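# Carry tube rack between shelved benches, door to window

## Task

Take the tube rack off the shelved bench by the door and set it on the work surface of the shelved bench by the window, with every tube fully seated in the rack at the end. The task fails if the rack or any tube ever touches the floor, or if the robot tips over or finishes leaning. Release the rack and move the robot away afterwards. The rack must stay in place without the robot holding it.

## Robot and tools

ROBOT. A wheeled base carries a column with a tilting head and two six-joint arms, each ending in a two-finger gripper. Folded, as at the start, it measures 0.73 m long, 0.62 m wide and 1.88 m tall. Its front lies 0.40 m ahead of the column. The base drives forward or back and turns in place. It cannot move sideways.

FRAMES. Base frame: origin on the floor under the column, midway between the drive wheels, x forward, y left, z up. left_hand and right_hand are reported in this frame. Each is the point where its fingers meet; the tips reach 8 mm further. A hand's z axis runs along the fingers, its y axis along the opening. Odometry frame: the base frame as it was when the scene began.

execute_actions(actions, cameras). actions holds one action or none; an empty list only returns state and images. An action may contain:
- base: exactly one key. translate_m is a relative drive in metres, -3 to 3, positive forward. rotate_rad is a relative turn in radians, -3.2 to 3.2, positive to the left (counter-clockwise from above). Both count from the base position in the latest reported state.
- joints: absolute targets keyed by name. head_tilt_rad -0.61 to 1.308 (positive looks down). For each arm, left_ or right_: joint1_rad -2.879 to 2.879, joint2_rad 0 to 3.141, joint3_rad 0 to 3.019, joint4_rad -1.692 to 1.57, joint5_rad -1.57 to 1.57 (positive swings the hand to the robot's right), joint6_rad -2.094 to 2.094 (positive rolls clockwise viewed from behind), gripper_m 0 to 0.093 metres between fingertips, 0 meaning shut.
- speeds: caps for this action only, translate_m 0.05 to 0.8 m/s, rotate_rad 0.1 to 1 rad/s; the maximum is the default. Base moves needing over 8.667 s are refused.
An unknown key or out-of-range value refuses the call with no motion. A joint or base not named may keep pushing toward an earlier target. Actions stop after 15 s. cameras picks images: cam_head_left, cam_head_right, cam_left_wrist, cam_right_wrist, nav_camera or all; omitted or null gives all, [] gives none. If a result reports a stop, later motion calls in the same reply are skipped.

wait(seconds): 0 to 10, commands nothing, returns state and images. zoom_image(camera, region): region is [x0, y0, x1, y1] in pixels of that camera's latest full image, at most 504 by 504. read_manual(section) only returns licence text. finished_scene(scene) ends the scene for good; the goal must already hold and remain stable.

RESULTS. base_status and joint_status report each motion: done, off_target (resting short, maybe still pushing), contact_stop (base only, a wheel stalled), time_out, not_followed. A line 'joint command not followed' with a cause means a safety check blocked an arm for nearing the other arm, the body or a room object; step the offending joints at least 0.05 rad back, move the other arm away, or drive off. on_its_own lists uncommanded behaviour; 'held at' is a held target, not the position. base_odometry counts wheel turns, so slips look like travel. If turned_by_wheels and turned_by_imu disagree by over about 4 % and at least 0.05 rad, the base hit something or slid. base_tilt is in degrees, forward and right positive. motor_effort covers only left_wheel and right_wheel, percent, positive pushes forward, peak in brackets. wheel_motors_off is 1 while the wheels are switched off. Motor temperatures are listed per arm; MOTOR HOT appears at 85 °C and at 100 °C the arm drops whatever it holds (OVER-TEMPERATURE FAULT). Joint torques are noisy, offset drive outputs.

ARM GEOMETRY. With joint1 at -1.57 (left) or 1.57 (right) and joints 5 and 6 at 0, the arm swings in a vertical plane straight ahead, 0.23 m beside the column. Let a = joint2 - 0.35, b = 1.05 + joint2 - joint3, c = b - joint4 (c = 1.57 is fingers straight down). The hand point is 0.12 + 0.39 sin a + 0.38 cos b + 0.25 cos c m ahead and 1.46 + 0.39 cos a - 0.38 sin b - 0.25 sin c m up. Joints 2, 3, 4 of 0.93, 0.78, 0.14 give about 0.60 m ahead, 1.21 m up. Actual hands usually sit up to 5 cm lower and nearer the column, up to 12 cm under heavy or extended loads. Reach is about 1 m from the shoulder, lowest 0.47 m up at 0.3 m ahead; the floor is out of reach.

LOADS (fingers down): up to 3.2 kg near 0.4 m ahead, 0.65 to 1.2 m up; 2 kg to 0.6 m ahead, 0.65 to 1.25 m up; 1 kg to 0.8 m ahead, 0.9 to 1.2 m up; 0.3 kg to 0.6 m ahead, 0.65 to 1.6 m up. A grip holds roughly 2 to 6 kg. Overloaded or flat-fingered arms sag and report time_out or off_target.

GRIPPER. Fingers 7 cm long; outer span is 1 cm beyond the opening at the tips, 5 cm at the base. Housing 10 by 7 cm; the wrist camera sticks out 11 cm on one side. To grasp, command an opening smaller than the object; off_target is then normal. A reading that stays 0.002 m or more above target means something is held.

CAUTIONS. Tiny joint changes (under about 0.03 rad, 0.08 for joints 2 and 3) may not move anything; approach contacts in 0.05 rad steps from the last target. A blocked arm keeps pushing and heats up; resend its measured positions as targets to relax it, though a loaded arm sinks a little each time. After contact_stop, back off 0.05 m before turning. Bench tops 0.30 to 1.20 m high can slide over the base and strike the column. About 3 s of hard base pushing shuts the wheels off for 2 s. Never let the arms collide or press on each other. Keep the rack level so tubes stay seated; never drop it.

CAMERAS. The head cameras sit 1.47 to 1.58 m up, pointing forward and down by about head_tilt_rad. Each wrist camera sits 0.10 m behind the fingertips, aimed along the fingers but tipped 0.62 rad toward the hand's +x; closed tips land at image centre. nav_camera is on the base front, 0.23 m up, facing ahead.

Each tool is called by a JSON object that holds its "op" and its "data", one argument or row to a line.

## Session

{"op": "execute_actions", "data": {
  "actions": []
}}

Scene clock: 0.00 s.
Joint torques (N m, as the arm reports them, + toward a larger angle): no reading
Motor temperatures (°C, as the motors report them): left_arm=[21 20 19 22 21 18] | right_arm=[21 20 20 19 22 20]
base_odometry: x=+0.000 y=+0.000 heading=+0.000 (m, m, rad; odometry frame)
turned_by_wheels: +0.000 (rad since the last result)
turned_by_imu: +0.000 (rad since the last result)
base_tilt: forward=+0.2 right=+0.7 (deg)
base_status: not commanded
joint_positions: head_tilt_rad=+0.877 left_joint1_rad=-1.586 left_joint2_rad=+0.855 left_joint3_rad=+0.424 left_joint4_rad=-0.991 left_joint5_rad=-0.029 left_joint6_rad=+0.048 left_gripper_m=+0.094 right_joint1_rad=+1.541 right_joint2_rad=+0.912 right_joint3_rad=+0.375 right_joint4_rad=-0.940 right_joint5_rad=-0.036 right_joint6_rad=-0.079 right_gripper_m=+0.095
joint_status: not commanded
wheel_motors_off: 0
motor_effort: left_wheel=+0 right_wheel=+4 (%)
left_hand: x=+0.1545 y=+0.2262 z=+1.2589 quat_wxyz=(+0.434, -0.035, -0.900, +0.002) (m; base frame)
right_hand: x=+0.1246 y=-0.2252 z=+1.2570 quat_wxyz=(+0.458, +0.014, -0.889, -0.026) (m; base frame)
pictures: cam_head_left, cam_head_right, cam_left_wrist, cam_right_wrist, nav_camera
camera_calibration (this result's frames):
cam_head_left: T_world_to_cam=[[-0.0454101, -0.997307, 0.0575843, -0.00892428], [-0.785788, 0.0000672015, -0.618496, 0.993733], [0.616827, -0.073335, -0.783675, 1.11005], [0, 0, 0, 1]] pos_world=[0.0957487, 0.0724385, 1.48505]
cam_head_right: T_world_to_cam=[[-0.0477131, -0.996005, 0.0754784, -0.164387], [-0.775296, -0.0107162, -0.631507, 1.01455], [0.629793, -0.0886492, -0.771687, 1.08874], [0, 0, 0, 1]] pos_world=[0.0930519, -0.0563417, 1.49328]
cam_left_wrist: T_world_to_cam=[[-0.0567704, -0.997823, 0.0335543, 0.191212], [-0.0560323, 0.0367398, 0.997753, -1.2507], [-0.996814, 0.0547627, -0.0579961, 0.335293], [0, 0, 0, 1]] pos_world=[0.275, 0.218384, 1.26092]
cam_right_wrist: T_world_to_cam=[[-0.00199644, -0.997533, -0.0701644, -0.139265], [0.0181843, -0.0701891, 0.997368, -1.26865], [-0.999833, 0.000715292, 0.0182796, 0.225698], [0, 0, 0, 1]] pos_world=[0.248452, -0.228128, 1.25141]
Images, in order (width x height): cam_head_left 896x504, cam_head_right 896x504, cam_left_wrist 504x504, cam_right_wrist 504x504, nav_camera 896x504.

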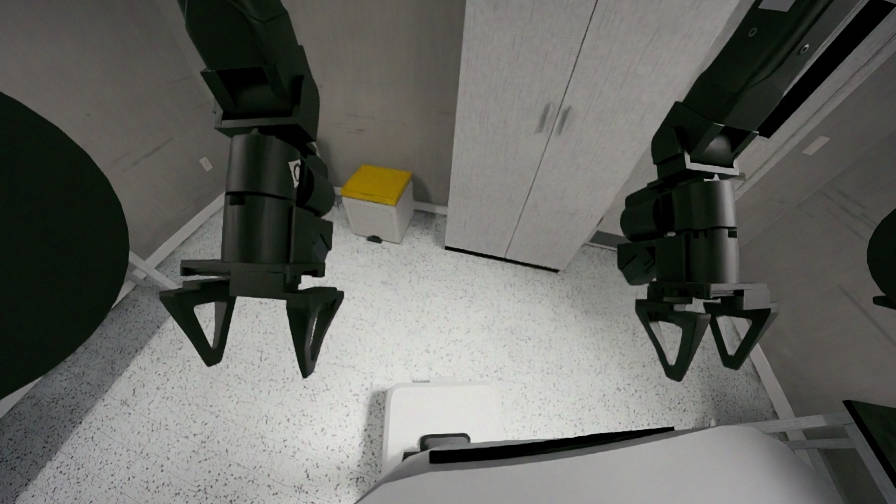

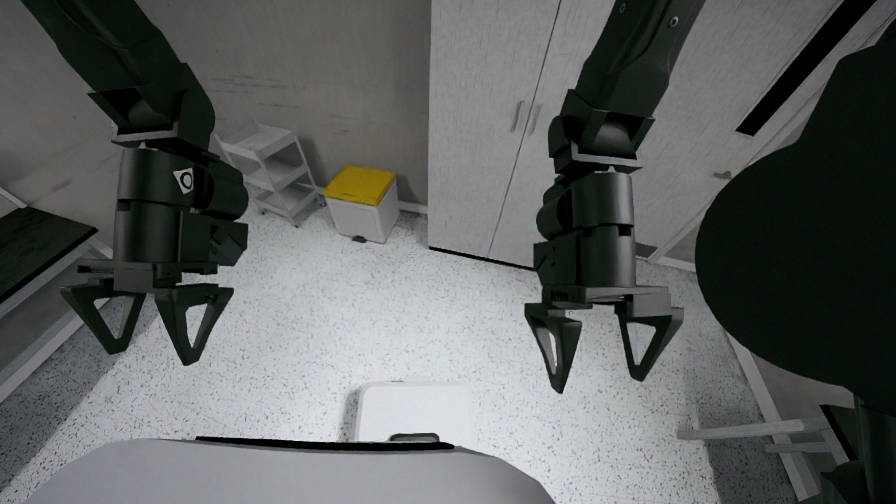

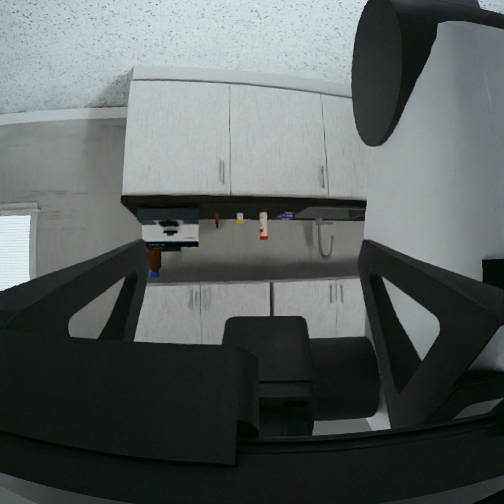

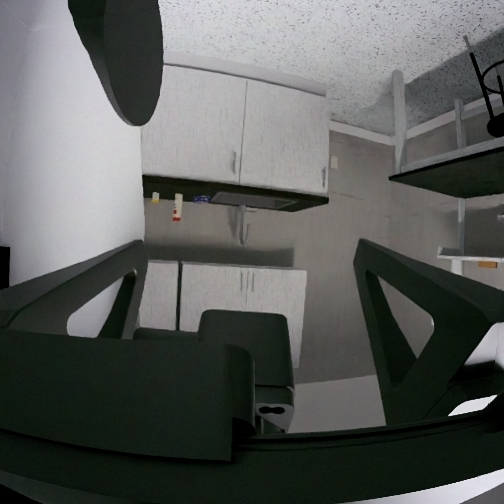

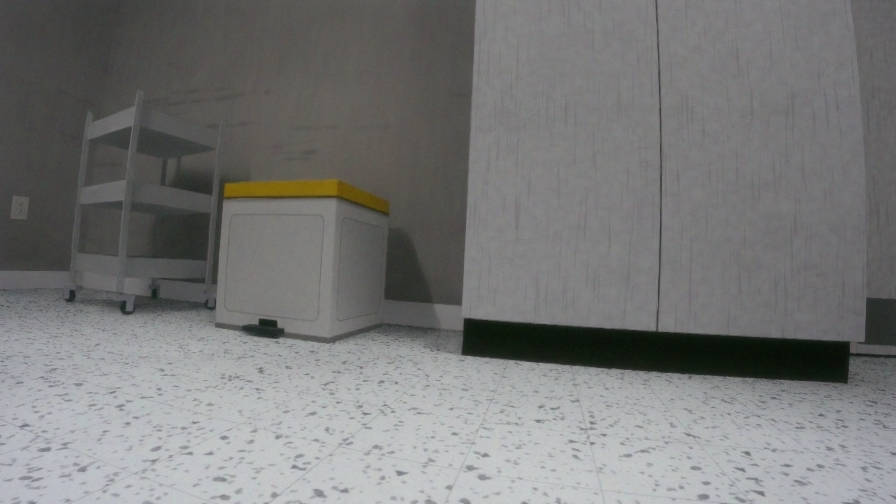

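Door bench is on the right, window bench on the left.

{"op": "execute_actions", "data": {
  "actions": [
    {"base":{"rotate_rad":-1.75},"joints":{"head_tilt_rad":0.6}}
  ],
  "cameras": ["cam_head_left","cam_head_right","nav_camera"]
}}

Scene clock: 3.20 s.
Joint torques (N m, as the arm reports them, + toward a larger angle): left_arm=[-0.21 -6.89 -0.82 -1.16  0.06  0.05] | right_arm=[ 0.17 -5.73 -1.36 -0.88 -0.04  0.13]
Motor temperatures (°C, as the motors report them): left_arm=[21 20 19 22 21 18] | right_arm=[21 20 20 19 22 20]
base_odometry: x=+0.000 y=+0.000 heading=-1.749 (m, m, rad; odometry frame)
turned_by_wheels: -1.749 (rad since the last result)
turned_by_imu: -1.752 (rad since the last result)
base_tilt: forward=+0.2 right=+0.5 (deg)
base_status: done
joint_positions: head_tilt_rad=+0.618 left_joint1_rad=-1.586 left_joint2_rad=+0.855 left_joint3_rad=+0.424 left_joint4_rad=-0.991 left_joint5_rad=-0.029 left_joint6_rad=+0.048 left_gripper_m=+0.094 right_joint1_rad=+1.541 right_joint2_rad=+0.912 right_joint3_rad=+0.375 right_joint4_rad=-0.940 right_joint5_rad=-0.036 right_joint6_rad=-0.079 right_gripper_m=+0.095
joint_status: all done
wheel_motors_off: 0
motor_effort: left_wheel=+2(47) right_wheel=-3(38) (%)
left_hand: x=+0.1545 y=+0.2262 z=+1.2589 quat_wxyz=(+0.434, -0.035, -0.900, +0.002) (m; base frame)
right_hand: x=+0.1246 y=-0.2252 z=+1.2570 quat_wxyz=(+0.458, +0.014, -0.889, -0.026) (m; base frame)
pictures: cam_head_left, cam_head_right, nav_camera
camera_calibration (this result's frames):
cam_head_left: T_world_to_cam=[[-0.0586621, -0.997307, 0.0440089, 0.0126444], [-0.600838, 0.0000672015, -0.799371, 1.26303], [0.797215, -0.073335, -0.599224, 0.816977], [0, 0, 0, 1]] pos_world=[0.108313, 0.0724385, 1.49863]
cam_head_right: T_world_to_cam=[[-0.0654782, -0.996005, 0.0607135, -0.140761], [-0.58736, -0.0107162, -0.809255, 1.27889], [0.806673, -0.0886492, -0.584312, 0.791342], [0, 0, 0, 1]] pos_world=[0.103597, -0.0563417, 1.50588]
Images, in order (width x height): cam_head_left 896x504, cam_head_right 896x504, nav_camera 896x504.

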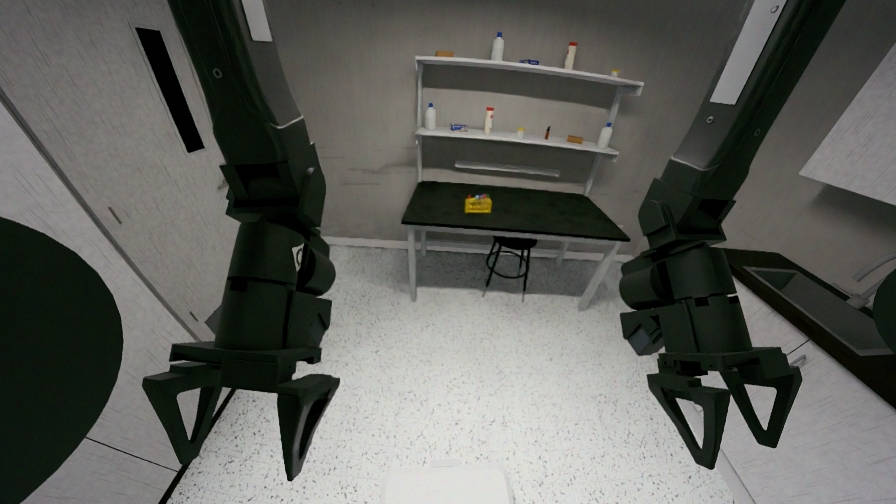

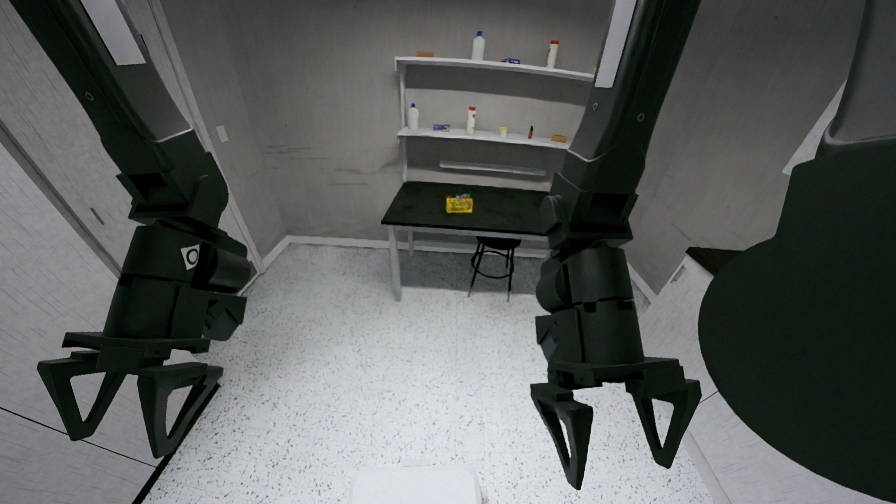

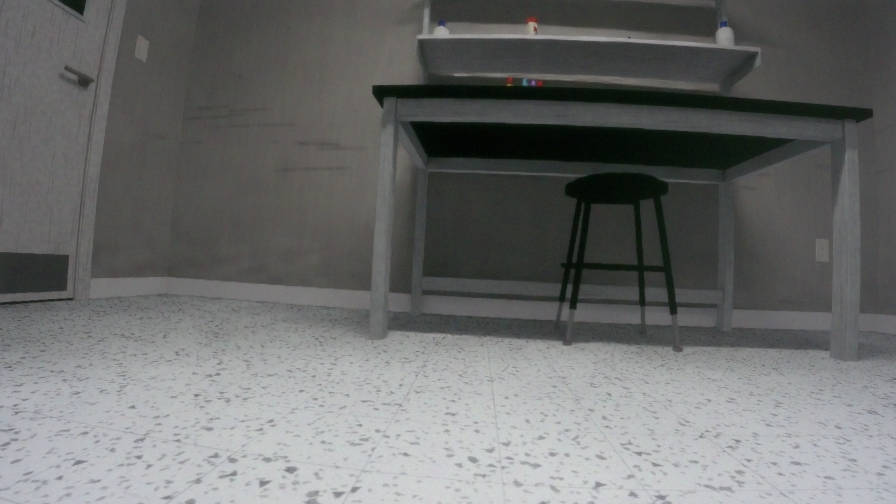

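{"op": "execute_actions", "data": {
  "actions": [
    {"base":{"translate_m":0.75},"joints":{"head_tilt_rad":0.9,"right_joint1_rad":1.57,"right_joint2_rad":1.51,"right_joint3_rad":1.325,"right_joint4_rad":-0.37,"right_joint5_rad":0,"right_joint6_rad":1.57}}
  ],
  "cameras": ["cam_head_left","cam_right_wrist"]
}}

Scene clock: 6.43 s.
Joint torques (N m, as the arm reports them, + toward a larger angle): left_arm=[-0.14 -6.33 -0.82 -1.21  0.05  0.04] | right_arm=[  0.98 -15.57   4.29   0.77   0.21   0.23]
Motor temperatures (°C, as the motors report them): left_arm=[21 20 19 22 21 18] | right_arm=[21 20 20 19 22 20]
base_odometry: x=-0.133 y=-0.738 heading=-1.749 (m, m, rad; odometry frame)
turned_by_wheels: +0.000 (rad since the last result)
turned_by_imu: -0.001 (rad since the last result)
base_tilt: forward=+0.3 right=+0.6 (deg)
base_status: done
joint_positions: head_tilt_rad=+0.902 left_joint1_rad=-1.586 left_joint2_rad=+0.855 left_joint3_rad=+0.425 left_joint4_rad=-0.991 left_joint5_rad=-0.029 left_joint6_rad=+0.048 left_gripper_m=+0.094 right_joint1_rad=+1.557 right_joint2_rad=+1.503 right_joint3_rad=+1.314 right_joint4_rad=-0.373 right_joint5_rad=-0.003 right_joint6_rad=+1.558 right_gripper_m=+0.095
joint_status: all done
wheel_motors_off: 0
motor_effort: left_wheel=+1(69) right_wheel=-1(63) (%)
left_hand: x=+0.1551 y=+0.2262 z=+1.2588 quat_wxyz=(+0.434, -0.035, -0.900, +0.002) (m; base frame)
right_hand: x=+0.5924 y=-0.2337 z=+1.0046 quat_wxyz=(+0.010, -0.705, -0.709, +0.016) (m; base frame)
pictures: cam_head_left, cam_right_wrist
camera_calibration (this result's frames):
cam_head_left: T_world_to_cam=[[-0.0439789, -0.997307, 0.0586847, -0.0106904], [-0.800774, 0.0000672015, -0.598966, 0.964406], [0.59735, -0.073335, -0.798621, 1.13404], [0, 0, 0, 1]] pos_world=[0.0943822, 0.0724385, 1.48394]
cam_right_wrist: T_world_to_cam=[[-0.999522, -0.0123149, 0.0283423, 0.557632], [0.00672343, 0.808528, 0.588419, -0.403007], [-0.0301619, 0.588329, -0.808059, 1.0911], [0, 0, 0, 1]] pos_world=[0.592985, -0.309217, 1.10301]
Images, in order (width x height): cam_head_left 896x504, cam_right_wrist 504x504.

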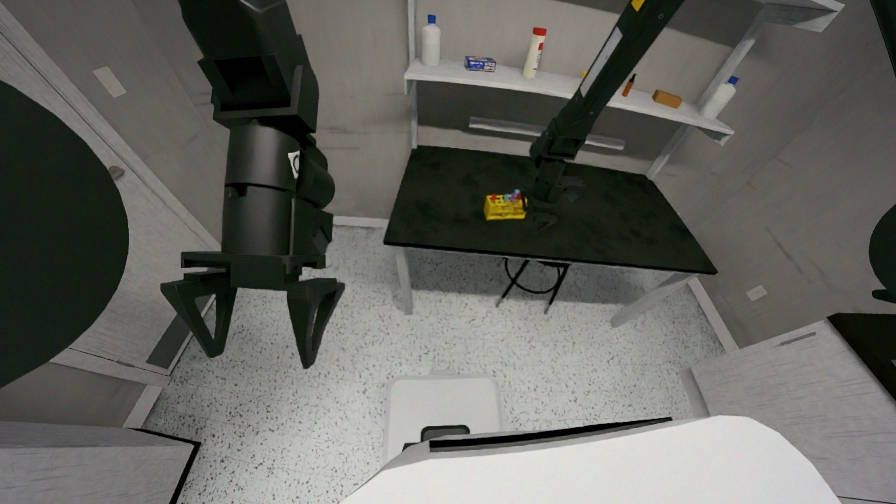

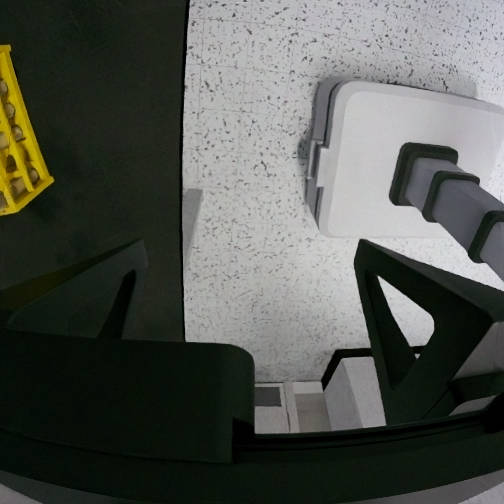

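{"op": "execute_actions", "data": {
  "actions": [
    {"base":{"translate_m":0.19},"speeds":{"translate_m":0.3}}
  ],
  "cameras": ["cam_head_left","cam_right_wrist","nav_camera"]
}}

{"op": "zoom_image", "data": {
  "camera": "cam_head_left",
  "region": [440,160,600,270]
}}

Scene clock: 8.50 s.
Joint torques (N m, as the arm reports them, + toward a larger angle): left_arm=[-0.57 -7.55 -0.74 -1.19  0.05  0.04] | right_arm=[  0.81 -15.73   4.1    0.82   0.23   0.22]
Motor temperatures (°C, as the motors report them): left_arm=[21 20 19 22 21 18] | right_arm=[21 21 20 19 22 20]
base_odometry: x=-0.167 y=-0.925 heading=-1.749 (m, m, rad; odometry frame)
turned_by_wheels: +0.000 (rad since the last result)
turned_by_imu: +0.000 (rad since the last result)
base_tilt: forward=+0.3 right=+0.6 (deg)
base_status: done
joint_positions: head_tilt_rad=+0.902 left_joint1_rad=-1.586 left_joint2_rad=+0.855 left_joint3_rad=+0.425 left_joint4_rad=-0.991 left_joint5_rad=-0.029 left_joint6_rad=+0.048 left_gripper_m=+0.094 right_joint1_rad=+1.557 right_joint2_rad=+1.503 right_joint3_rad=+1.316 right_joint4_rad=-0.372 right_joint5_rad=-0.003 right_joint6_rad=+1.559 right_gripper_m=+0.095
joint_status: not commanded
wheel_motors_off: 0
motor_effort: left_wheel=-1(43) right_wheel=-1(44) (%)
left_hand: x=+0.1550 y=+0.2262 z=+1.2588 quat_wxyz=(+0.434, -0.035, -0.900, +0.002) (m; base frame)
right_hand: x=+0.5934 y=-0.2337 z=+1.0048 quat_wxyz=(+0.010, -0.705, -0.709, +0.016) (m; base frame)
pictures: cam_head_left, cam_right_wrist, nav_camera
camera_calibration (this result's frames):
cam_head_left: T_world_to_cam=[[-0.043963, -0.997307, 0.0586965, -0.0107095], [-0.800936, 0.0000672015, -0.59875, 0.964081], [0.597134, -0.073335, -0.798782, 1.1343], [0, 0, 0, 1]] pos_world=[0.0943671, 0.0724385, 1.48393]
cam_right_wrist: T_world_to_cam=[[-0.999579, -0.0119557, 0.0264331, 0.560681], [0.00588931, 0.808542, 0.58841, -0.402604], [-0.0284071, 0.588318, -0.808131, 1.0903], [0, 0, 0, 1]] pos_world=[0.593789, -0.30922, 1.10318]
Images, in order (width x height): cam_head_left 896x504, cam_right_wrist 504x504, nav_camera 896x504.

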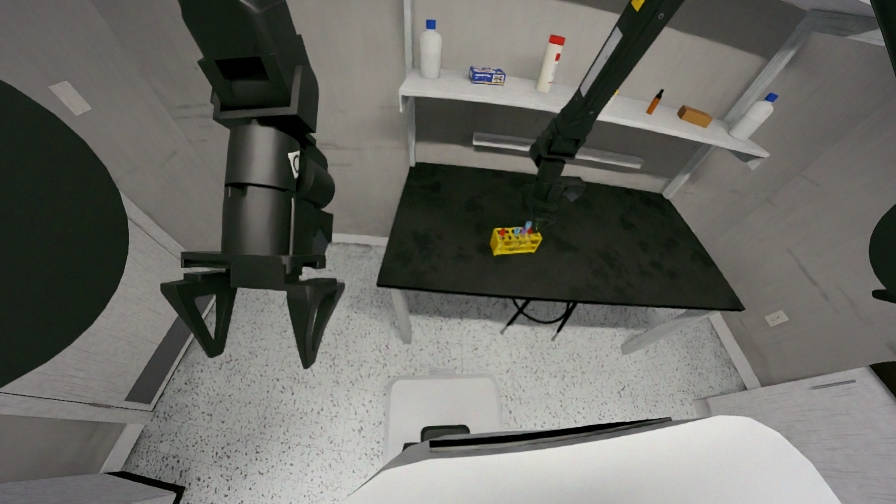

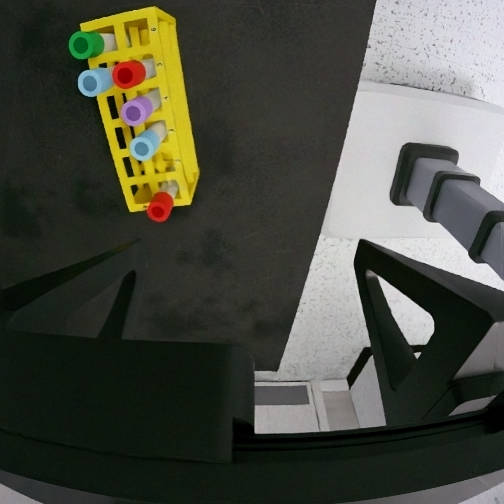

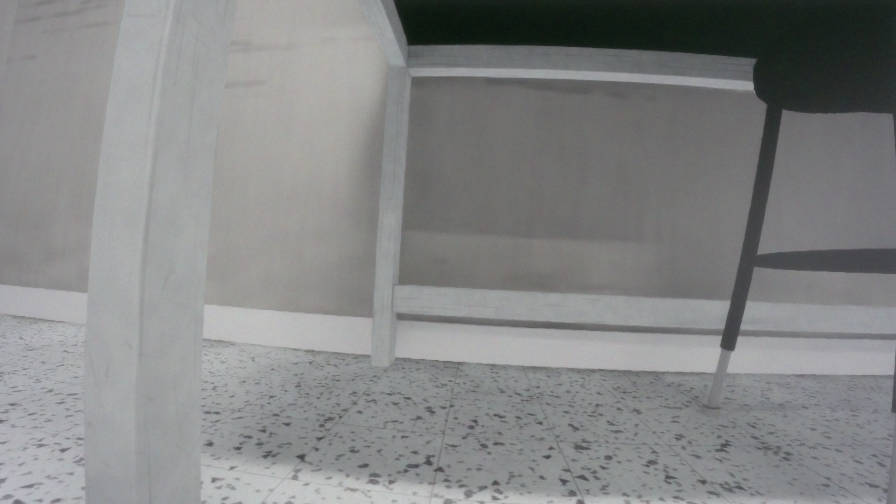

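Region (440, 160, 600, 270) of cam_head_left's 896x504 image, scaled by 3.150, with more detail than that image has; it fills the top 346 rows of this view, and the rest is white.

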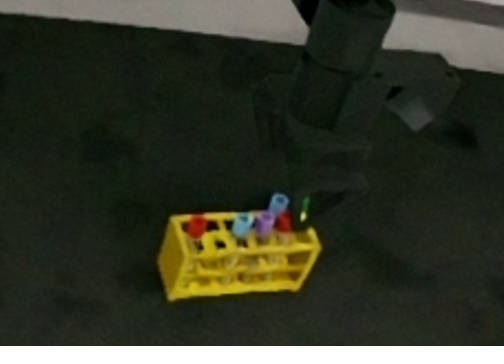

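{"op": "execute_actions", "data": {
  "actions": [
    {"joints":{"right_joint1_rad":1.52,"right_joint2_rad":1.78,"right_joint3_rad":1.60,"right_joint4_rad":-0.36,"right_joint6_rad":1.46}}
  ],
  "cameras": ["cam_right_wrist"]
}}

Scene clock: 10.03 s.
Joint torques (N m, as the arm reports them, + toward a larger angle): left_arm=[-0.34 -7.02 -0.92 -1.11  0.07  0.03] | right_arm=[ -1.13 -17.58   4.68   0.69   0.23   0.03]
Motor temperatures (°C, as the motors report them): left_arm=[21 20 19 22 21 18] | right_arm=[21 21 20 19 22 20]
base_odometry: x=-0.167 y=-0.925 heading=-1.749 (m, m, rad; odometry frame)
turned_by_wheels: +0.000 (rad since the last result)
turned_by_imu: +0.001 (rad since the last result)
base_tilt: forward=+0.3 right=+0.6 (deg)
base_status: not commanded
joint_positions: head_tilt_rad=+0.902 left_joint1_rad=-1.586 left_joint2_rad=+0.855 left_joint3_rad=+0.425 left_joint4_rad=-0.991 left_joint5_rad=-0.029 left_joint6_rad=+0.048 left_gripper_m=+0.094 right_joint1_rad=+1.529 right_joint2_rad=+1.784 right_joint3_rad=+1.583 right_joint4_rad=-0.361 right_joint5_rad=-0.003 right_joint6_rad=+1.470 right_gripper_m=+0.095
joint_status: all done
wheel_motors_off: 0
motor_effort: left_wheel=-1(1) right_wheel=+0(1) (%)
left_hand: x=+0.1550 y=+0.2262 z=+1.2588 quat_wxyz=(+0.434, -0.035, -0.900, +0.002) (m; base frame)
right_hand: x=+0.6169 y=-0.2567 z=+0.9000 quat_wxyz=(+0.003, -0.678, -0.734, +0.025) (m; base frame)
pictures: cam_right_wrist
camera_calibration (this result's frames):
cam_right_wrist: T_world_to_cam=[[-0.995802, -0.0860409, 0.0312417, 0.560978], [-0.0528973, 0.81944, 0.570718, -0.267556], [-0.0747059, 0.56667, -0.820551, 1.05398], [0, 0, 0, 1]] pos_world=[0.623209, -0.329747, 1.00002]
Images, in order (width x height): cam_right_wrist 504x504.

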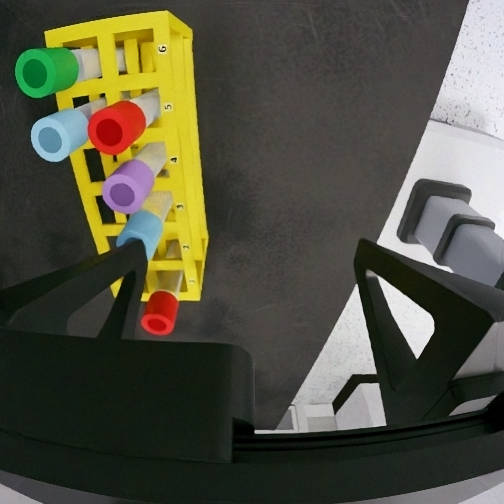

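{"op": "execute_actions", "data": {
  "actions": [
    {"joints":{"right_joint2_rad":1.66,"right_joint3_rad":1.48}}
  ],
  "cameras": []
}}

{"op": "execute_actions", "data": {
  "actions": [
    {"base":{"translate_m":0.06},"speeds":{"translate_m":0.15}}
  ],
  "cameras": ["cam_right_wrist","cam_head_left"]
}}

{"op": "zoom_image", "data": {
  "camera": "cam_head_left",
  "region": [440,170,600,290]
}}

Scene clock: 11.10 s.
Joint torques (N m, as the arm reports them, + toward a larger angle): left_arm=[-0.35 -6.59 -0.65 -1.2   0.06  0.04] | right_arm=[ -1.44 -17.79   3.76   0.74   0.23   0.02]
Motor temperatures (°C, as the motors report them): left_arm=[21 20 19 22 21 18] | right_arm=[21 21 20 19 22 20]
base_odometry: x=-0.167 y=-0.925 heading=-1.749 (m, m, rad; odometry frame)
turned_by_wheels: +0.000 (rad since the last result)
turned_by_imu: +0.000 (rad since the last result)
base_tilt: forward=+0.4 right=+0.6 (deg)
base_status: not commanded
joint_positions: head_tilt_rad=+0.902 left_joint1_rad=-1.586 left_joint2_rad=+0.855 left_joint3_rad=+0.425 left_joint4_rad=-0.991 left_joint5_rad=-0.029 left_joint6_rad=+0.048 left_gripper_m=+0.094 right_joint1_rad=+1.529 right_joint2_rad=+1.670 right_joint3_rad=+1.474 right_joint4_rad=-0.361 right_joint5_rad=-0.003 right_joint6_rad=+1.470 right_gripper_m=+0.095
joint_status: all done
wheel_motors_off: 0
motor_effort: left_wheel=+1(2) right_wheel=-1(1) (%)
left_hand: x=+0.1550 y=+0.2262 z=+1.2588 quat_wxyz=(+0.434, -0.035, -0.900, +0.002) (m; base frame)
right_hand: x=+0.6116 y=-0.2550 z=+0.9435 quat_wxyz=(+0.001, -0.678, -0.734, +0.023) (m; base frame)
pictures: none
No camera images: the call's "cameras" was empty. Leave "cameras" out to get every camera's image.

Scene clock: 12.37 s.
Joint torques (N m, as the arm reports them, + toward a larger angle): left_arm=[-0.18 -6.36 -0.8  -1.17  0.06  0.04] | right_arm=[ -1.37 -17.5    3.84   0.71   0.22   0.06]
Motor temperatures (°C, as the motors report them): left_arm=[21 20 19 22 21 18] | right_arm=[21 22 20 19 22 20]
base_odometry: x=-0.177 y=-0.984 heading=-1.749 (m, m, rad; odometry frame)
turned_by_wheels: +0.000 (rad since the last result)
turned_by_imu: +0.000 (rad since the last result)
base_tilt: forward=+0.3 right=+0.7 (deg)
base_status: done
joint_positions: head_tilt_rad=+0.902 left_joint1_rad=-1.586 left_joint2_rad=+0.855 left_joint3_rad=+0.425 left_joint4_rad=-0.991 left_joint5_rad=-0.029 left_joint6_rad=+0.048 left_gripper_m=+0.094 right_joint1_rad=+1.529 right_joint2_rad=+1.669 right_joint3_rad=+1.475 right_joint4_rad=-0.361 right_joint5_rad=-0.003 right_joint6_rad=+1.470 right_gripper_m=+0.095
joint_status: not commanded
wheel_motors_off: 0
motor_effort: left_wheel=+0(43) right_wheel=+0(46) (%)
left_hand: x=+0.1550 y=+0.2262 z=+1.2588 quat_wxyz=(+0.434, -0.035, -0.900, +0.002) (m; base frame)
right_hand: x=+0.6127 y=-0.2550 z=+0.9441 quat_wxyz=(+0.000, -0.678, -0.734, +0.023) (m; base frame)
pictures: cam_head_left, cam_right_wrist
camera_calibration (this result's frames):
cam_head_left: T_world_to_cam=[[-0.0439563, -0.997307, 0.0587016, -0.0107176], [-0.801005, 0.0000672015, -0.598658, 0.963942], [0.597042, -0.073335, -0.798851, 1.13441], [0, 0, 0, 1]] pos_world=[0.0943606, 0.0724385, 1.48393]
cam_right_wrist: T_world_to_cam=[[-0.995971, -0.0862873, 0.024422, 0.562071], [-0.057017, 0.819509, 0.570222, -0.291336], [-0.069217, 0.566532, -0.821127, 1.08604], [0, 0, 0, 1]] pos_world=[0.618367, -0.328026, 1.04418]
Images, in order (width x height): cam_head_left 896x504, cam_right_wrist 504x504.

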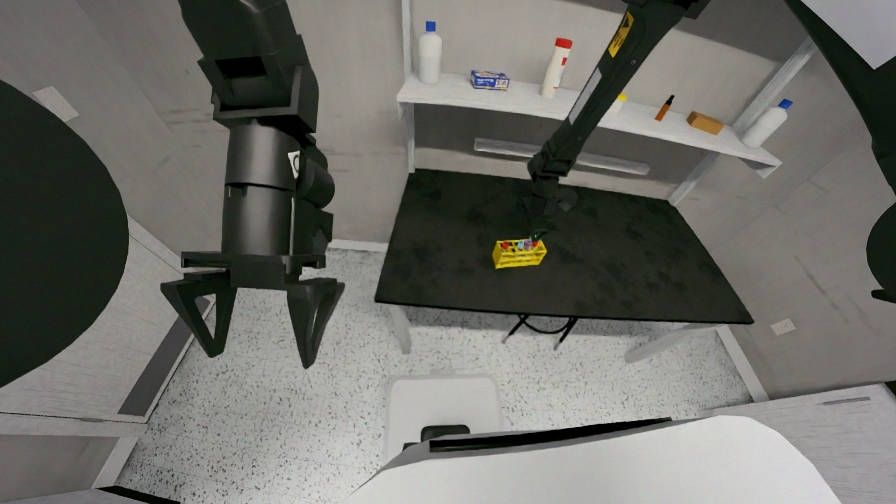

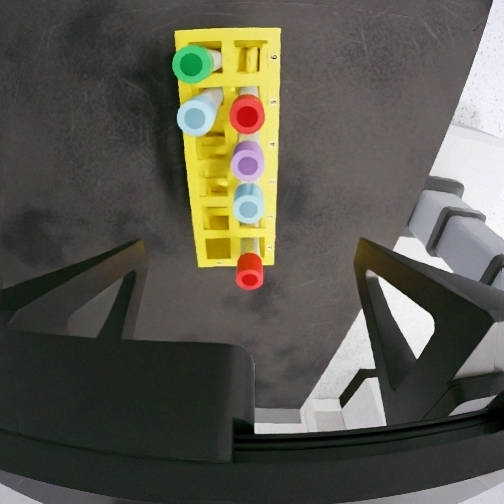

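Region (440, 170, 600, 290) of cam_head_left's 896x504 image, scaled by 3.150, with more detail than that image has; it fills the top 378 rows of this view, and the rest is white.

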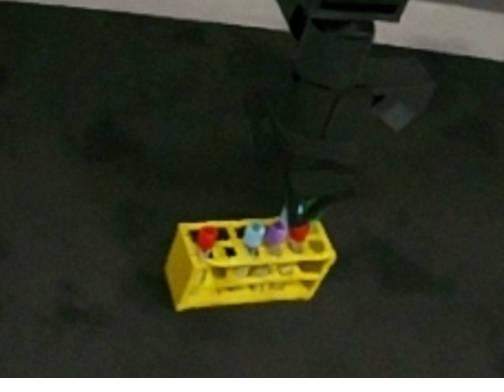

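{"op": "execute_actions", "data": {
  "actions": [
    {"base":{"translate_m":0.015},"speeds":{"translate_m":0.05},"joints":{"right_joint2_rad":1.86,"right_joint3_rad":1.66}}
  ],
  "cameras": ["cam_right_wrist"]
}}

Scene clock: 13.70 s.
Joint torques (N m, as the arm reports them, + toward a larger angle): left_arm=[-0.51 -6.47 -0.48 -1.19  0.05  0.04] | right_arm=[ -1.19 -14.98   3.93   1.33   0.05   0.06]
Motor temperatures (°C, as the motors report them): left_arm=[21 20 19 22 21 18] | right_arm=[21 22 20 19 22 20]
base_odometry: x=-0.180 y=-0.999 heading=-1.749 (m, m, rad; odometry frame)
turned_by_wheels: +0.000 (rad since the last result)
turned_by_imu: +0.001 (rad since the last result)
base_tilt: forward=+0.3 right=+0.5 (deg)
base_status: done
joint_positions: head_tilt_rad=+0.902 left_joint1_rad=-1.586 left_joint2_rad=+0.855 left_joint3_rad=+0.423 left_joint4_rad=-0.991 left_joint5_rad=-0.029 left_joint6_rad=+0.048 left_gripper_m=+0.094 right_joint1_rad=+1.527 right_joint2_rad=+1.826 right_joint3_rad=+1.658 right_joint4_rad=-0.373 right_joint5_rad=+0.000 right_joint6_rad=+1.468 right_gripper_m=+0.095
joint_status: all done
wheel_motors_off: 0
motor_effort: left_wheel=-1(42) right_wheel=+0(45) (%)
left_hand: x=+0.1540 y=+0.2262 z=+1.2591 quat_wxyz=(+0.435, -0.035, -0.900, +0.002) (m; base frame)
right_hand: x=+0.6351 y=-0.2590 z=+0.8879 quat_wxyz=(-0.006, -0.678, -0.735, +0.020) (m; base frame)
pictures: cam_right_wrist
camera_calibration (this result's frames):
cam_right_wrist: T_world_to_cam=[[-0.996073, -0.0877118, 0.0120508, 0.59606], [-0.0655461, 0.822065, 0.565609, -0.244501], [-0.0595171, 0.562598, -0.824585, 1.03953], [0, 0, 0, 1]] pos_world=[0.639563, -0.33156, 0.98829]
Images, in order (width x height): cam_right_wrist 504x504.

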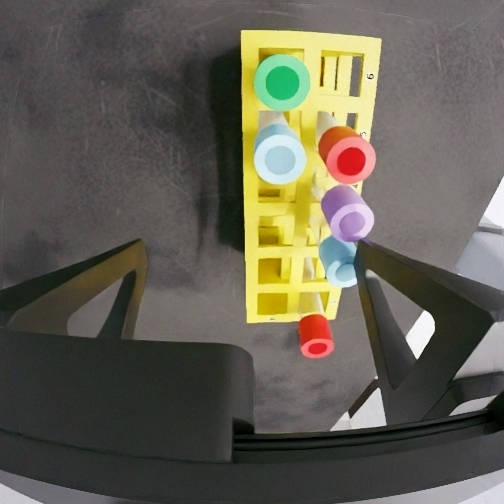

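{"op": "execute_actions", "data": {
  "actions": [
    {"joints":{"right_joint2_rad":1.70,"right_joint3_rad":1.52}}
  ],
  "cameras": ["cam_right_wrist","cam_head_right"]
}}

{"op": "execute_actions", "data": {
  "actions": [
    {"base":{"translate_m":-0.03}}
  ],
  "cameras": ["cam_right_wrist"]
}}

Scene clock: 15.13 s.
Joint torques (N m, as the arm reports them, + toward a larger angle): left_arm=[-0.23 -6.36 -0.55 -1.22  0.04  0.06] | right_arm=[ -1.07 -17.66   4.08   0.81   0.05   0.06]
Motor temperatures (°C, as the motors report them): left_arm=[21 20 19 22 21 18] | right_arm=[21 22 20 19 22 20]
base_odometry: x=-0.180 y=-0.999 heading=-1.749 (m, m, rad; odometry frame)
turned_by_wheels: +0.000 (rad since the last result)
turned_by_imu: +0.001 (rad since the last result)
base_tilt: forward=+0.3 right=+0.6 (deg)
base_status: not commanded
joint_positions: head_tilt_rad=+0.902 left_joint1_rad=-1.586 left_joint2_rad=+0.855 left_joint3_rad=+0.423 left_joint4_rad=-0.991 left_joint5_rad=-0.029 left_joint6_rad=+0.048 left_gripper_m=+0.094 right_joint1_rad=+1.527 right_joint2_rad=+1.714 right_joint3_rad=+1.509 right_joint4_rad=-0.363 right_joint5_rad=+0.000 right_joint6_rad=+1.468 right_gripper_m=+0.095
joint_status: all done
wheel_motors_off: 0
motor_effort: left_wheel=+0(1) right_wheel=+0(0) (%)
left_hand: x=+0.1540 y=+0.2262 z=+1.2591 quat_wxyz=(+0.435, -0.035, -0.900, +0.002) (m; base frame)
right_hand: x=+0.6096 y=-0.2570 z=+0.9261 quat_wxyz=(+0.004, -0.678, -0.735, +0.028) (m; base frame)
pictures: cam_head_right, cam_right_wrist
camera_calibration (this result's frames):
cam_head_right: T_world_to_cam=[[-0.0458069, -0.996005, 0.0766501, -0.166287], [-0.790875, -0.0107162, -0.611883, 0.985112], [0.610261, -0.0886492, -0.787225, 1.11365], [0, 0, 0, 1]] pos_world=[0.0918676, -0.0563417, 1.49221]
cam_right_wrist: T_world_to_cam=[[-0.995525, -0.0867685, 0.0374313, 0.54678], [-0.050288, 0.821806, 0.567544, -0.28063], [-0.0800062, 0.563122, -0.822492, 1.07915], [0, 0, 0, 1]] pos_world=[0.616559, -0.329626, 1.02639]
Images, in order (width x height): cam_head_right 896x504, cam_right_wrist 504x504.

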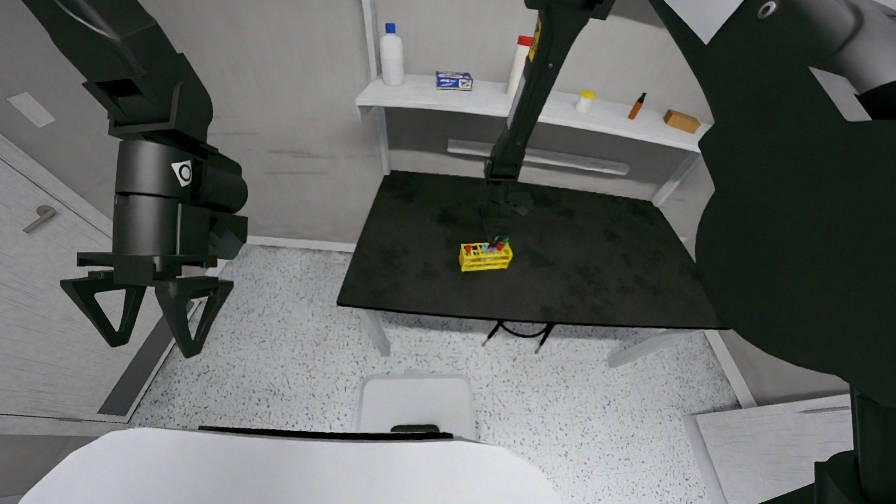

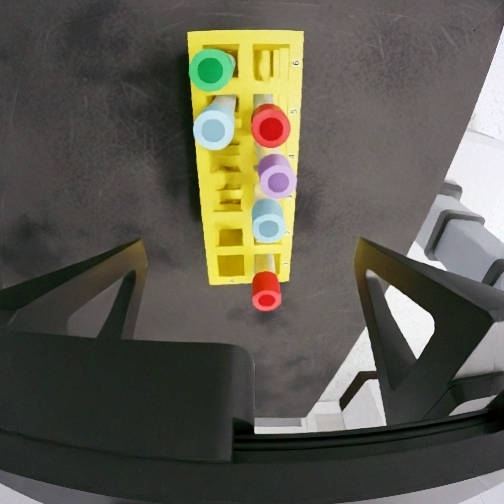

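Scene clock: 16.27 s.
Joint torques (N m, as the arm reports them, + toward a larger angle): left_arm=[-0.52 -6.49 -0.58 -1.17  0.06  0.05] | right_arm=[ -0.94 -18.41   3.94   0.83   0.06   0.06]
Motor temperatures (°C, as the motors report them): left_arm=[21 20 19 22 21 18] | right_arm=[21 22 20 19 22 20]
base_odometry: x=-0.175 y=-0.970 heading=-1.749 (m, m, rad; odometry frame)
turned_by_wheels: +0.000 (rad since the last result)
turned_by_imu: +0.001 (rad since the last result)
base_tilt: forward=+0.3 right=+0.6 (deg)
base_status: done
joint_positions: head_tilt_rad=+0.902 left_joint1_rad=-1.586 left_joint2_rad=+0.854 left_joint3_rad=+0.421 left_joint4_rad=-0.991 left_joint5_rad=-0.029 left_joint6_rad=+0.048 left_gripper_m=+0.094 right_joint1_rad=+1.527 right_joint2_rad=+1.713 right_joint3_rad=+1.511 right_joint4_rad=-0.363 right_joint5_rad=+0.000 right_joint6_rad=+1.468 right_gripper_m=+0.095
joint_status: not commanded
wheel_motors_off: 0
motor_effort: left_wheel=+0(44) right_wheel=+1(43) (%)
left_hand: x=+0.1531 y=+0.2262 z=+1.2595 quat_wxyz=(+0.435, -0.035, -0.900, +0.002) (m; base frame)
right_hand: x=+0.6111 y=-0.2570 z=+0.9267 quat_wxyz=(+0.003, -0.678, -0.735, +0.028) (m; base frame)
pictures: cam_right_wrist
camera_calibration (this result's frames):
cam_right_wrist: T_world_to_cam=[[-0.995613, -0.0868663, 0.0347803, 0.5508], [-0.0518843, 0.821834, 0.56736, -0.279718], [-0.0778681, 0.563066, -0.822735, 1.07866], [0, 0, 0, 1]] pos_world=[0.617864, -0.329632, 1.027]
Images, in order (width x height): cam_right_wrist 504x504.

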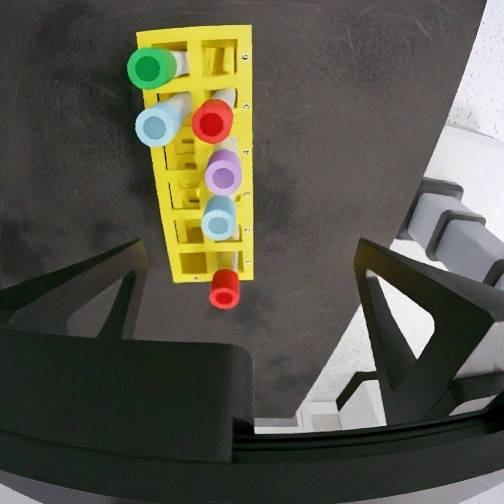

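{"op": "execute_actions", "data": {
  "actions": [
    {"joints":{"right_joint2_rad":1.86,"right_joint3_rad":1.66}}
  ],
  "cameras": ["cam_right_wrist"]
}}

Scene clock: 17.53 s.
Joint torques (N m, as the arm reports them, + toward a larger angle): left_arm=[-0.24 -6.76 -0.58 -1.18  0.06  0.03] | right_arm=[ -1.47 -16.37   3.5    0.69   0.05   0.02]
Motor temperatures (°C, as the motors report them): left_arm=[21 20 19 22 21 18] | right_arm=[21 22 20 19 22 20]
base_odometry: x=-0.175 y=-0.970 heading=-1.749 (m, m, rad; odometry frame)
turned_by_wheels: +0.000 (rad since the last result)
turned_by_imu: +0.001 (rad since the last result)
base_tilt: forward=+0.3 right=+0.7 (deg)
base_status: not commanded
joint_positions: head_tilt_rad=+0.902 left_joint1_rad=-1.586 left_joint2_rad=+0.854 left_joint3_rad=+0.421 left_joint4_rad=-0.991 left_joint5_rad=-0.029 left_joint6_rad=+0.048 left_gripper_m=+0.094 right_joint1_rad=+1.527 right_joint2_rad=+1.850 right_joint3_rad=+1.659 right_joint4_rad=-0.360 right_joint5_rad=+0.000 right_joint6_rad=+1.468 right_gripper_m=+0.095
joint_status: all done
wheel_motors_off: 0
motor_effort: left_wheel=-1(1) right_wheel=+0(1) (%)
left_hand: x=+0.1531 y=+0.2262 z=+1.2595 quat_wxyz=(+0.435, -0.035, -0.900, +0.002) (m; base frame)
right_hand: x=+0.6252 y=-0.2592 z=+0.8757 quat_wxyz=(-0.003, -0.678, -0.735, +0.023) (m; base frame)
pictures: cam_right_wrist
camera_calibration (this result's frames):
cam_right_wrist: T_world_to_cam=[[-0.995944, -0.0873581, 0.0215226, 0.57809], [-0.0598586, 0.82197, 0.566377, -0.242354], [-0.0671685, 0.562791, -0.823865, 1.0333], [0, 0, 0, 1]] pos_world=[0.630643, -0.331824, 0.976122]
Images, in order (width x height): cam_right_wrist 504x504.

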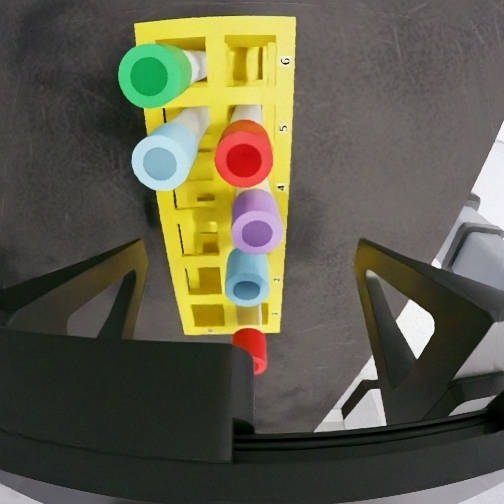

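{"op": "execute_actions", "data": {
  "actions": [
    {"joints":{"right_joint2_rad":2.0,"right_joint3_rad":1.78}}
  ],
  "cameras": ["cam_right_wrist"]
}}

Scene clock: 18.80 s.
Joint torques (N m, as the arm reports them, + toward a larger angle): left_arm=[-0.4  -6.28 -0.57 -1.16  0.05  0.03] | right_arm=[ -1.32 -17.07   3.47   0.71   0.11   0.06]
Motor temperatures (°C, as the motors report them): left_arm=[21 20 19 22 21 18] | right_arm=[21 22 20 19 22 20]
base_odometry: x=-0.175 y=-0.970 heading=-1.749 (m, m, rad; odometry frame)
turned_by_wheels: +0.000 (rad since the last result)
turned_by_imu: +0.001 (rad since the last result)
base_tilt: forward=+0.3 right=+0.6 (deg)
base_status: not commanded
joint_positions: head_tilt_rad=+0.902 left_joint1_rad=-1.586 left_joint2_rad=+0.854 left_joint3_rad=+0.422 left_joint4_rad=-0.991 left_joint5_rad=-0.029 left_joint6_rad=+0.048 left_gripper_m=+0.094 right_joint1_rad=+1.527 right_joint2_rad=+1.988 right_joint3_rad=+1.776 right_joint4_rad=-0.359 right_joint5_rad=+0.000 right_joint6_rad=+1.468 right_gripper_m=+0.095
joint_status: all done
wheel_motors_off: 0
motor_effort: left_wheel=+1(2) right_wheel=-1(1) (%)
left_hand: x=+0.1533 y=+0.2262 z=+1.2594 quat_wxyz=(+0.435, -0.035, -0.900, +0.002) (m; base frame)
right_hand: x=+0.6124 y=-0.2610 z=+0.8202 quat_wxyz=(+0.005, -0.678, -0.735, +0.030) (m; base frame)
pictures: cam_right_wrist
camera_calibration (this result's frames):
cam_right_wrist: T_world_to_cam=[[-0.99536, -0.086599, 0.0419333, 0.54947], [-0.0475404, 0.821542, 0.568162, -0.219346], [-0.0836523, 0.563532, -0.821848, 0.996295], [0, 0, 0, 1]] pos_world=[0.619835, -0.333659, 0.920385]
Images, in order (width x height): cam_right_wrist 504x504.

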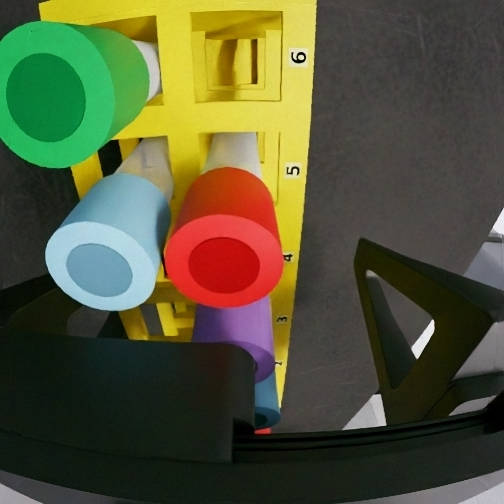

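{"op": "execute_actions", "data": {
  "actions": [
    {"joints":{"right_joint2_rad":1.84,"right_joint3_rad":1.62}}
  ],
  "cameras": ["cam_right_wrist"]
}}

Scene clock: 20.00 s.
Joint torques (N m, as the arm reports them, + toward a larger angle): left_arm=[-0.61 -6.61 -0.5  -1.19  0.07  0.04] | right_arm=[ -1.1  -17.35   3.36   0.61   0.07   0.07]
Motor temperatures (°C, as the motors report them): left_arm=[21 20 19 22 21 18] | right_arm=[21 23 20 19 22 20]
base_odometry: x=-0.175 y=-0.970 heading=-1.749 (m, m, rad; odometry frame)
turned_by_wheels: +0.000 (rad since the last result)
turned_by_imu: +0.000 (rad since the last result)
base_tilt: forward=+0.3 right=+0.6 (deg)
base_status: not commanded
joint_positions: head_tilt_rad=+0.902 left_joint1_rad=-1.586 left_joint2_rad=+0.854 left_joint3_rad=+0.422 left_joint4_rad=-0.991 left_joint5_rad=-0.029 left_joint6_rad=+0.048 left_gripper_m=+0.094 right_joint1_rad=+1.527 right_joint2_rad=+1.849 right_joint3_rad=+1.615 right_joint4_rad=-0.360 right_joint5_rad=+0.000 right_joint6_rad=+1.468 right_gripper_m=+0.095
joint_status: all done
wheel_motors_off: 0
motor_effort: left_wheel=-1(1) right_wheel=+0(1) (%)
left_hand: x=+0.1533 y=+0.2262 z=+1.2594 quat_wxyz=(+0.435, -0.035, -0.900, +0.002) (m; base frame)
right_hand: x=+0.5993 y=-0.2588 z=+0.8717 quat_wxyz=(+0.014, -0.678, -0.734, +0.037) (m; base frame)
pictures: cam_right_wrist
camera_calibration (this result's frames):
cam_right_wrist: T_world_to_cam=[[-0.994262, -0.0857968, 0.0638828, 0.514879], [-0.0342831, 0.821303, 0.569461, -0.26022], [-0.101325, 0.564004, -0.819532, 1.045], [0, 0, 0, 1]] pos_world=[0.608888, -0.33149, 0.971705]
Images, in order (width x height): cam_right_wrist 504x504.

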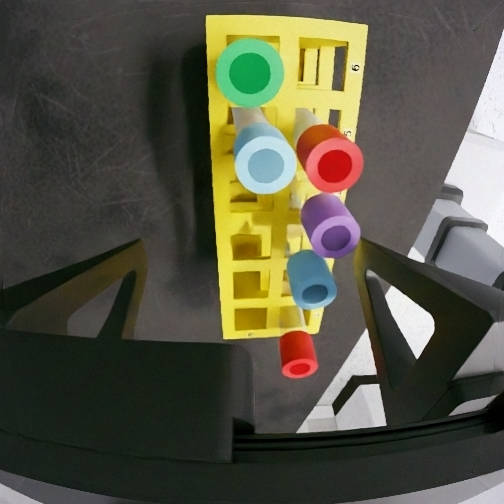

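{"op": "execute_actions", "data": {
  "actions": [
    {"base":{"translate_m":-0.015},"joints":{"right_joint2_rad":1.92,"right_joint3_rad":1.71}}
  ],
  "cameras": ["cam_right_wrist"]
}}

Scene clock: 20.97 s.
Joint torques (N m, as the arm reports them, + toward a larger angle): left_arm=[-0.03 -6.56 -0.57 -1.22  0.05  0.04] | right_arm=[ -1.32 -15.88   4.62   0.85   0.08   0.06]
Motor temperatures (°C, as the motors report them): left_arm=[21 20 19 22 21 18] | right_arm=[21 23 20 19 22 20]
base_odometry: x=-0.172 y=-0.955 heading=-1.749 (m, m, rad; odometry frame)
turned_by_wheels: +0.000 (rad since the last result)
turned_by_imu: +0.000 (rad since the last result)
base_tilt: forward=+0.3 right=+0.6 (deg)
base_status: done
joint_positions: head_tilt_rad=+0.902 left_joint1_rad=-1.586 left_joint2_rad=+0.854 left_joint3_rad=+0.421 left_joint4_rad=-0.991 left_joint5_rad=-0.029 left_joint6_rad=+0.048 left_gripper_m=+0.094 right_joint1_rad=+1.527 right_joint2_rad=+1.898 right_joint3_rad=+1.693 right_joint4_rad=-0.360 right_joint5_rad=+0.000 right_joint6_rad=+1.468 right_gripper_m=+0.095
joint_status: all done
wheel_motors_off: 0
motor_effort: left_wheel=+0(42) right_wheel=+2(44) (%)
left_hand: x=+0.1531 y=+0.2262 z=+1.2595 quat_wxyz=(+0.435, -0.035, -0.900, +0.002) (m; base frame)
right_hand: x=+0.6176 y=-0.2598 z=+0.8556 quat_wxyz=(+0.003, -0.678, -0.735, +0.028) (m; base frame)
pictures: cam_right_wrist
camera_calibration (this result's frames):
cam_right_wrist: T_world_to_cam=[[-0.99559, -0.0868363, 0.0354958, 0.558819], [-0.0514205, 0.82161, 0.567726, -0.237415], [-0.0784629, 0.563397, -0.822452, 1.02239], [0, 0, 0, 1]] pos_world=[0.624366, -0.332424, 0.955818]
Images, in order (width x height): cam_right_wrist 504x504.

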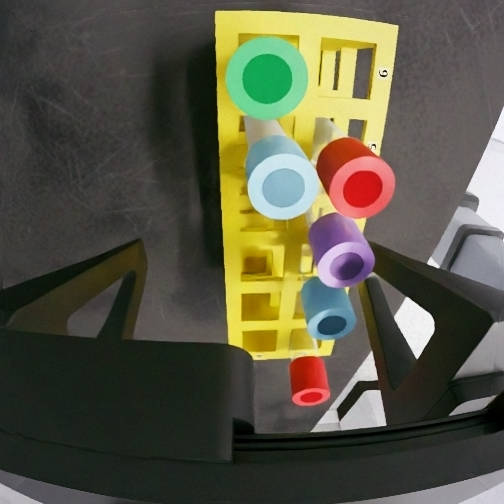

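Rack still too close to the near finger; back up 0.02.

{"op": "execute_actions", "data": {
  "actions": [
    {"base":{"translate_m":-0.02}}
  ],
  "cameras": ["cam_right_wrist"]
}}

Scene clock: 22.10 s.
Joint torques (N m, as the arm reports them, + toward a larger angle): left_arm=[-0.35 -6.05 -0.66 -1.26  0.06  0.05] | right_arm=[ -1.36 -16.15   4.45   0.67   0.07   0.08]
Motor temperatures (°C, as the motors report them): left_arm=[21 20 19 22 21 18] | right_arm=[21 23 20 19 22 20]
base_odometry: x=-0.169 y=-0.935 heading=-1.749 (m, m, rad; odometry frame)
turned_by_wheels: +0.000 (rad since the last result)
turned_by_imu: +0.000 (rad since the last result)
base_tilt: forward=+0.3 right=+0.7 (deg)
base_status: done
joint_positions: head_tilt_rad=+0.903 left_joint1_rad=-1.586 left_joint2_rad=+0.854 left_joint3_rad=+0.421 left_joint4_rad=-0.991 left_joint5_rad=-0.029 left_joint6_rad=+0.048 left_gripper_m=+0.094 right_joint1_rad=+1.527 right_joint2_rad=+1.901 right_joint3_rad=+1.698 right_joint4_rad=-0.360 right_joint5_rad=+0.000 right_joint6_rad=+1.468 right_gripper_m=+0.095
joint_status: not commanded
wheel_motors_off: 0
motor_effort: left_wheel=+0(45) right_wheel=+1(47) (%)
left_hand: x=+0.1530 y=+0.2262 z=+1.2595 quat_wxyz=(+0.435, -0.035, -0.900, +0.002) (m; base frame)
right_hand: x=+0.6189 y=-0.2598 z=+0.8550 quat_wxyz=(+0.002, -0.678, -0.735, +0.027) (m; base frame)
pictures: cam_right_wrist
camera_calibration (this result's frames):
cam_right_wrist: T_world_to_cam=[[-0.99565, -0.0869063, 0.0336022, 0.561782], [-0.0525611, 0.82163, 0.567593, -0.236125], [-0.0769359, 0.563357, -0.822623, 1.0212], [0, 0, 0, 1]] pos_world=[0.625494, -0.332471, 0.95521]
Images, in order (width x height): cam_right_wrist 504x504.

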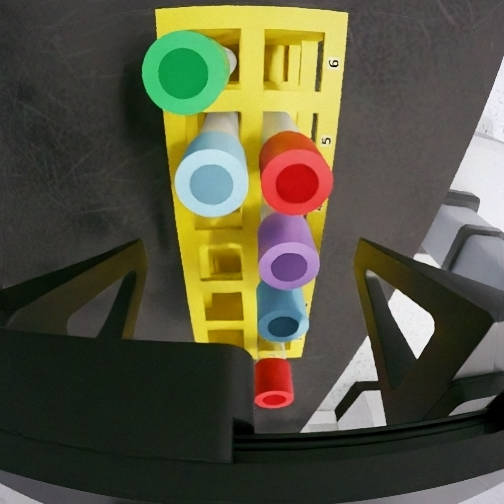

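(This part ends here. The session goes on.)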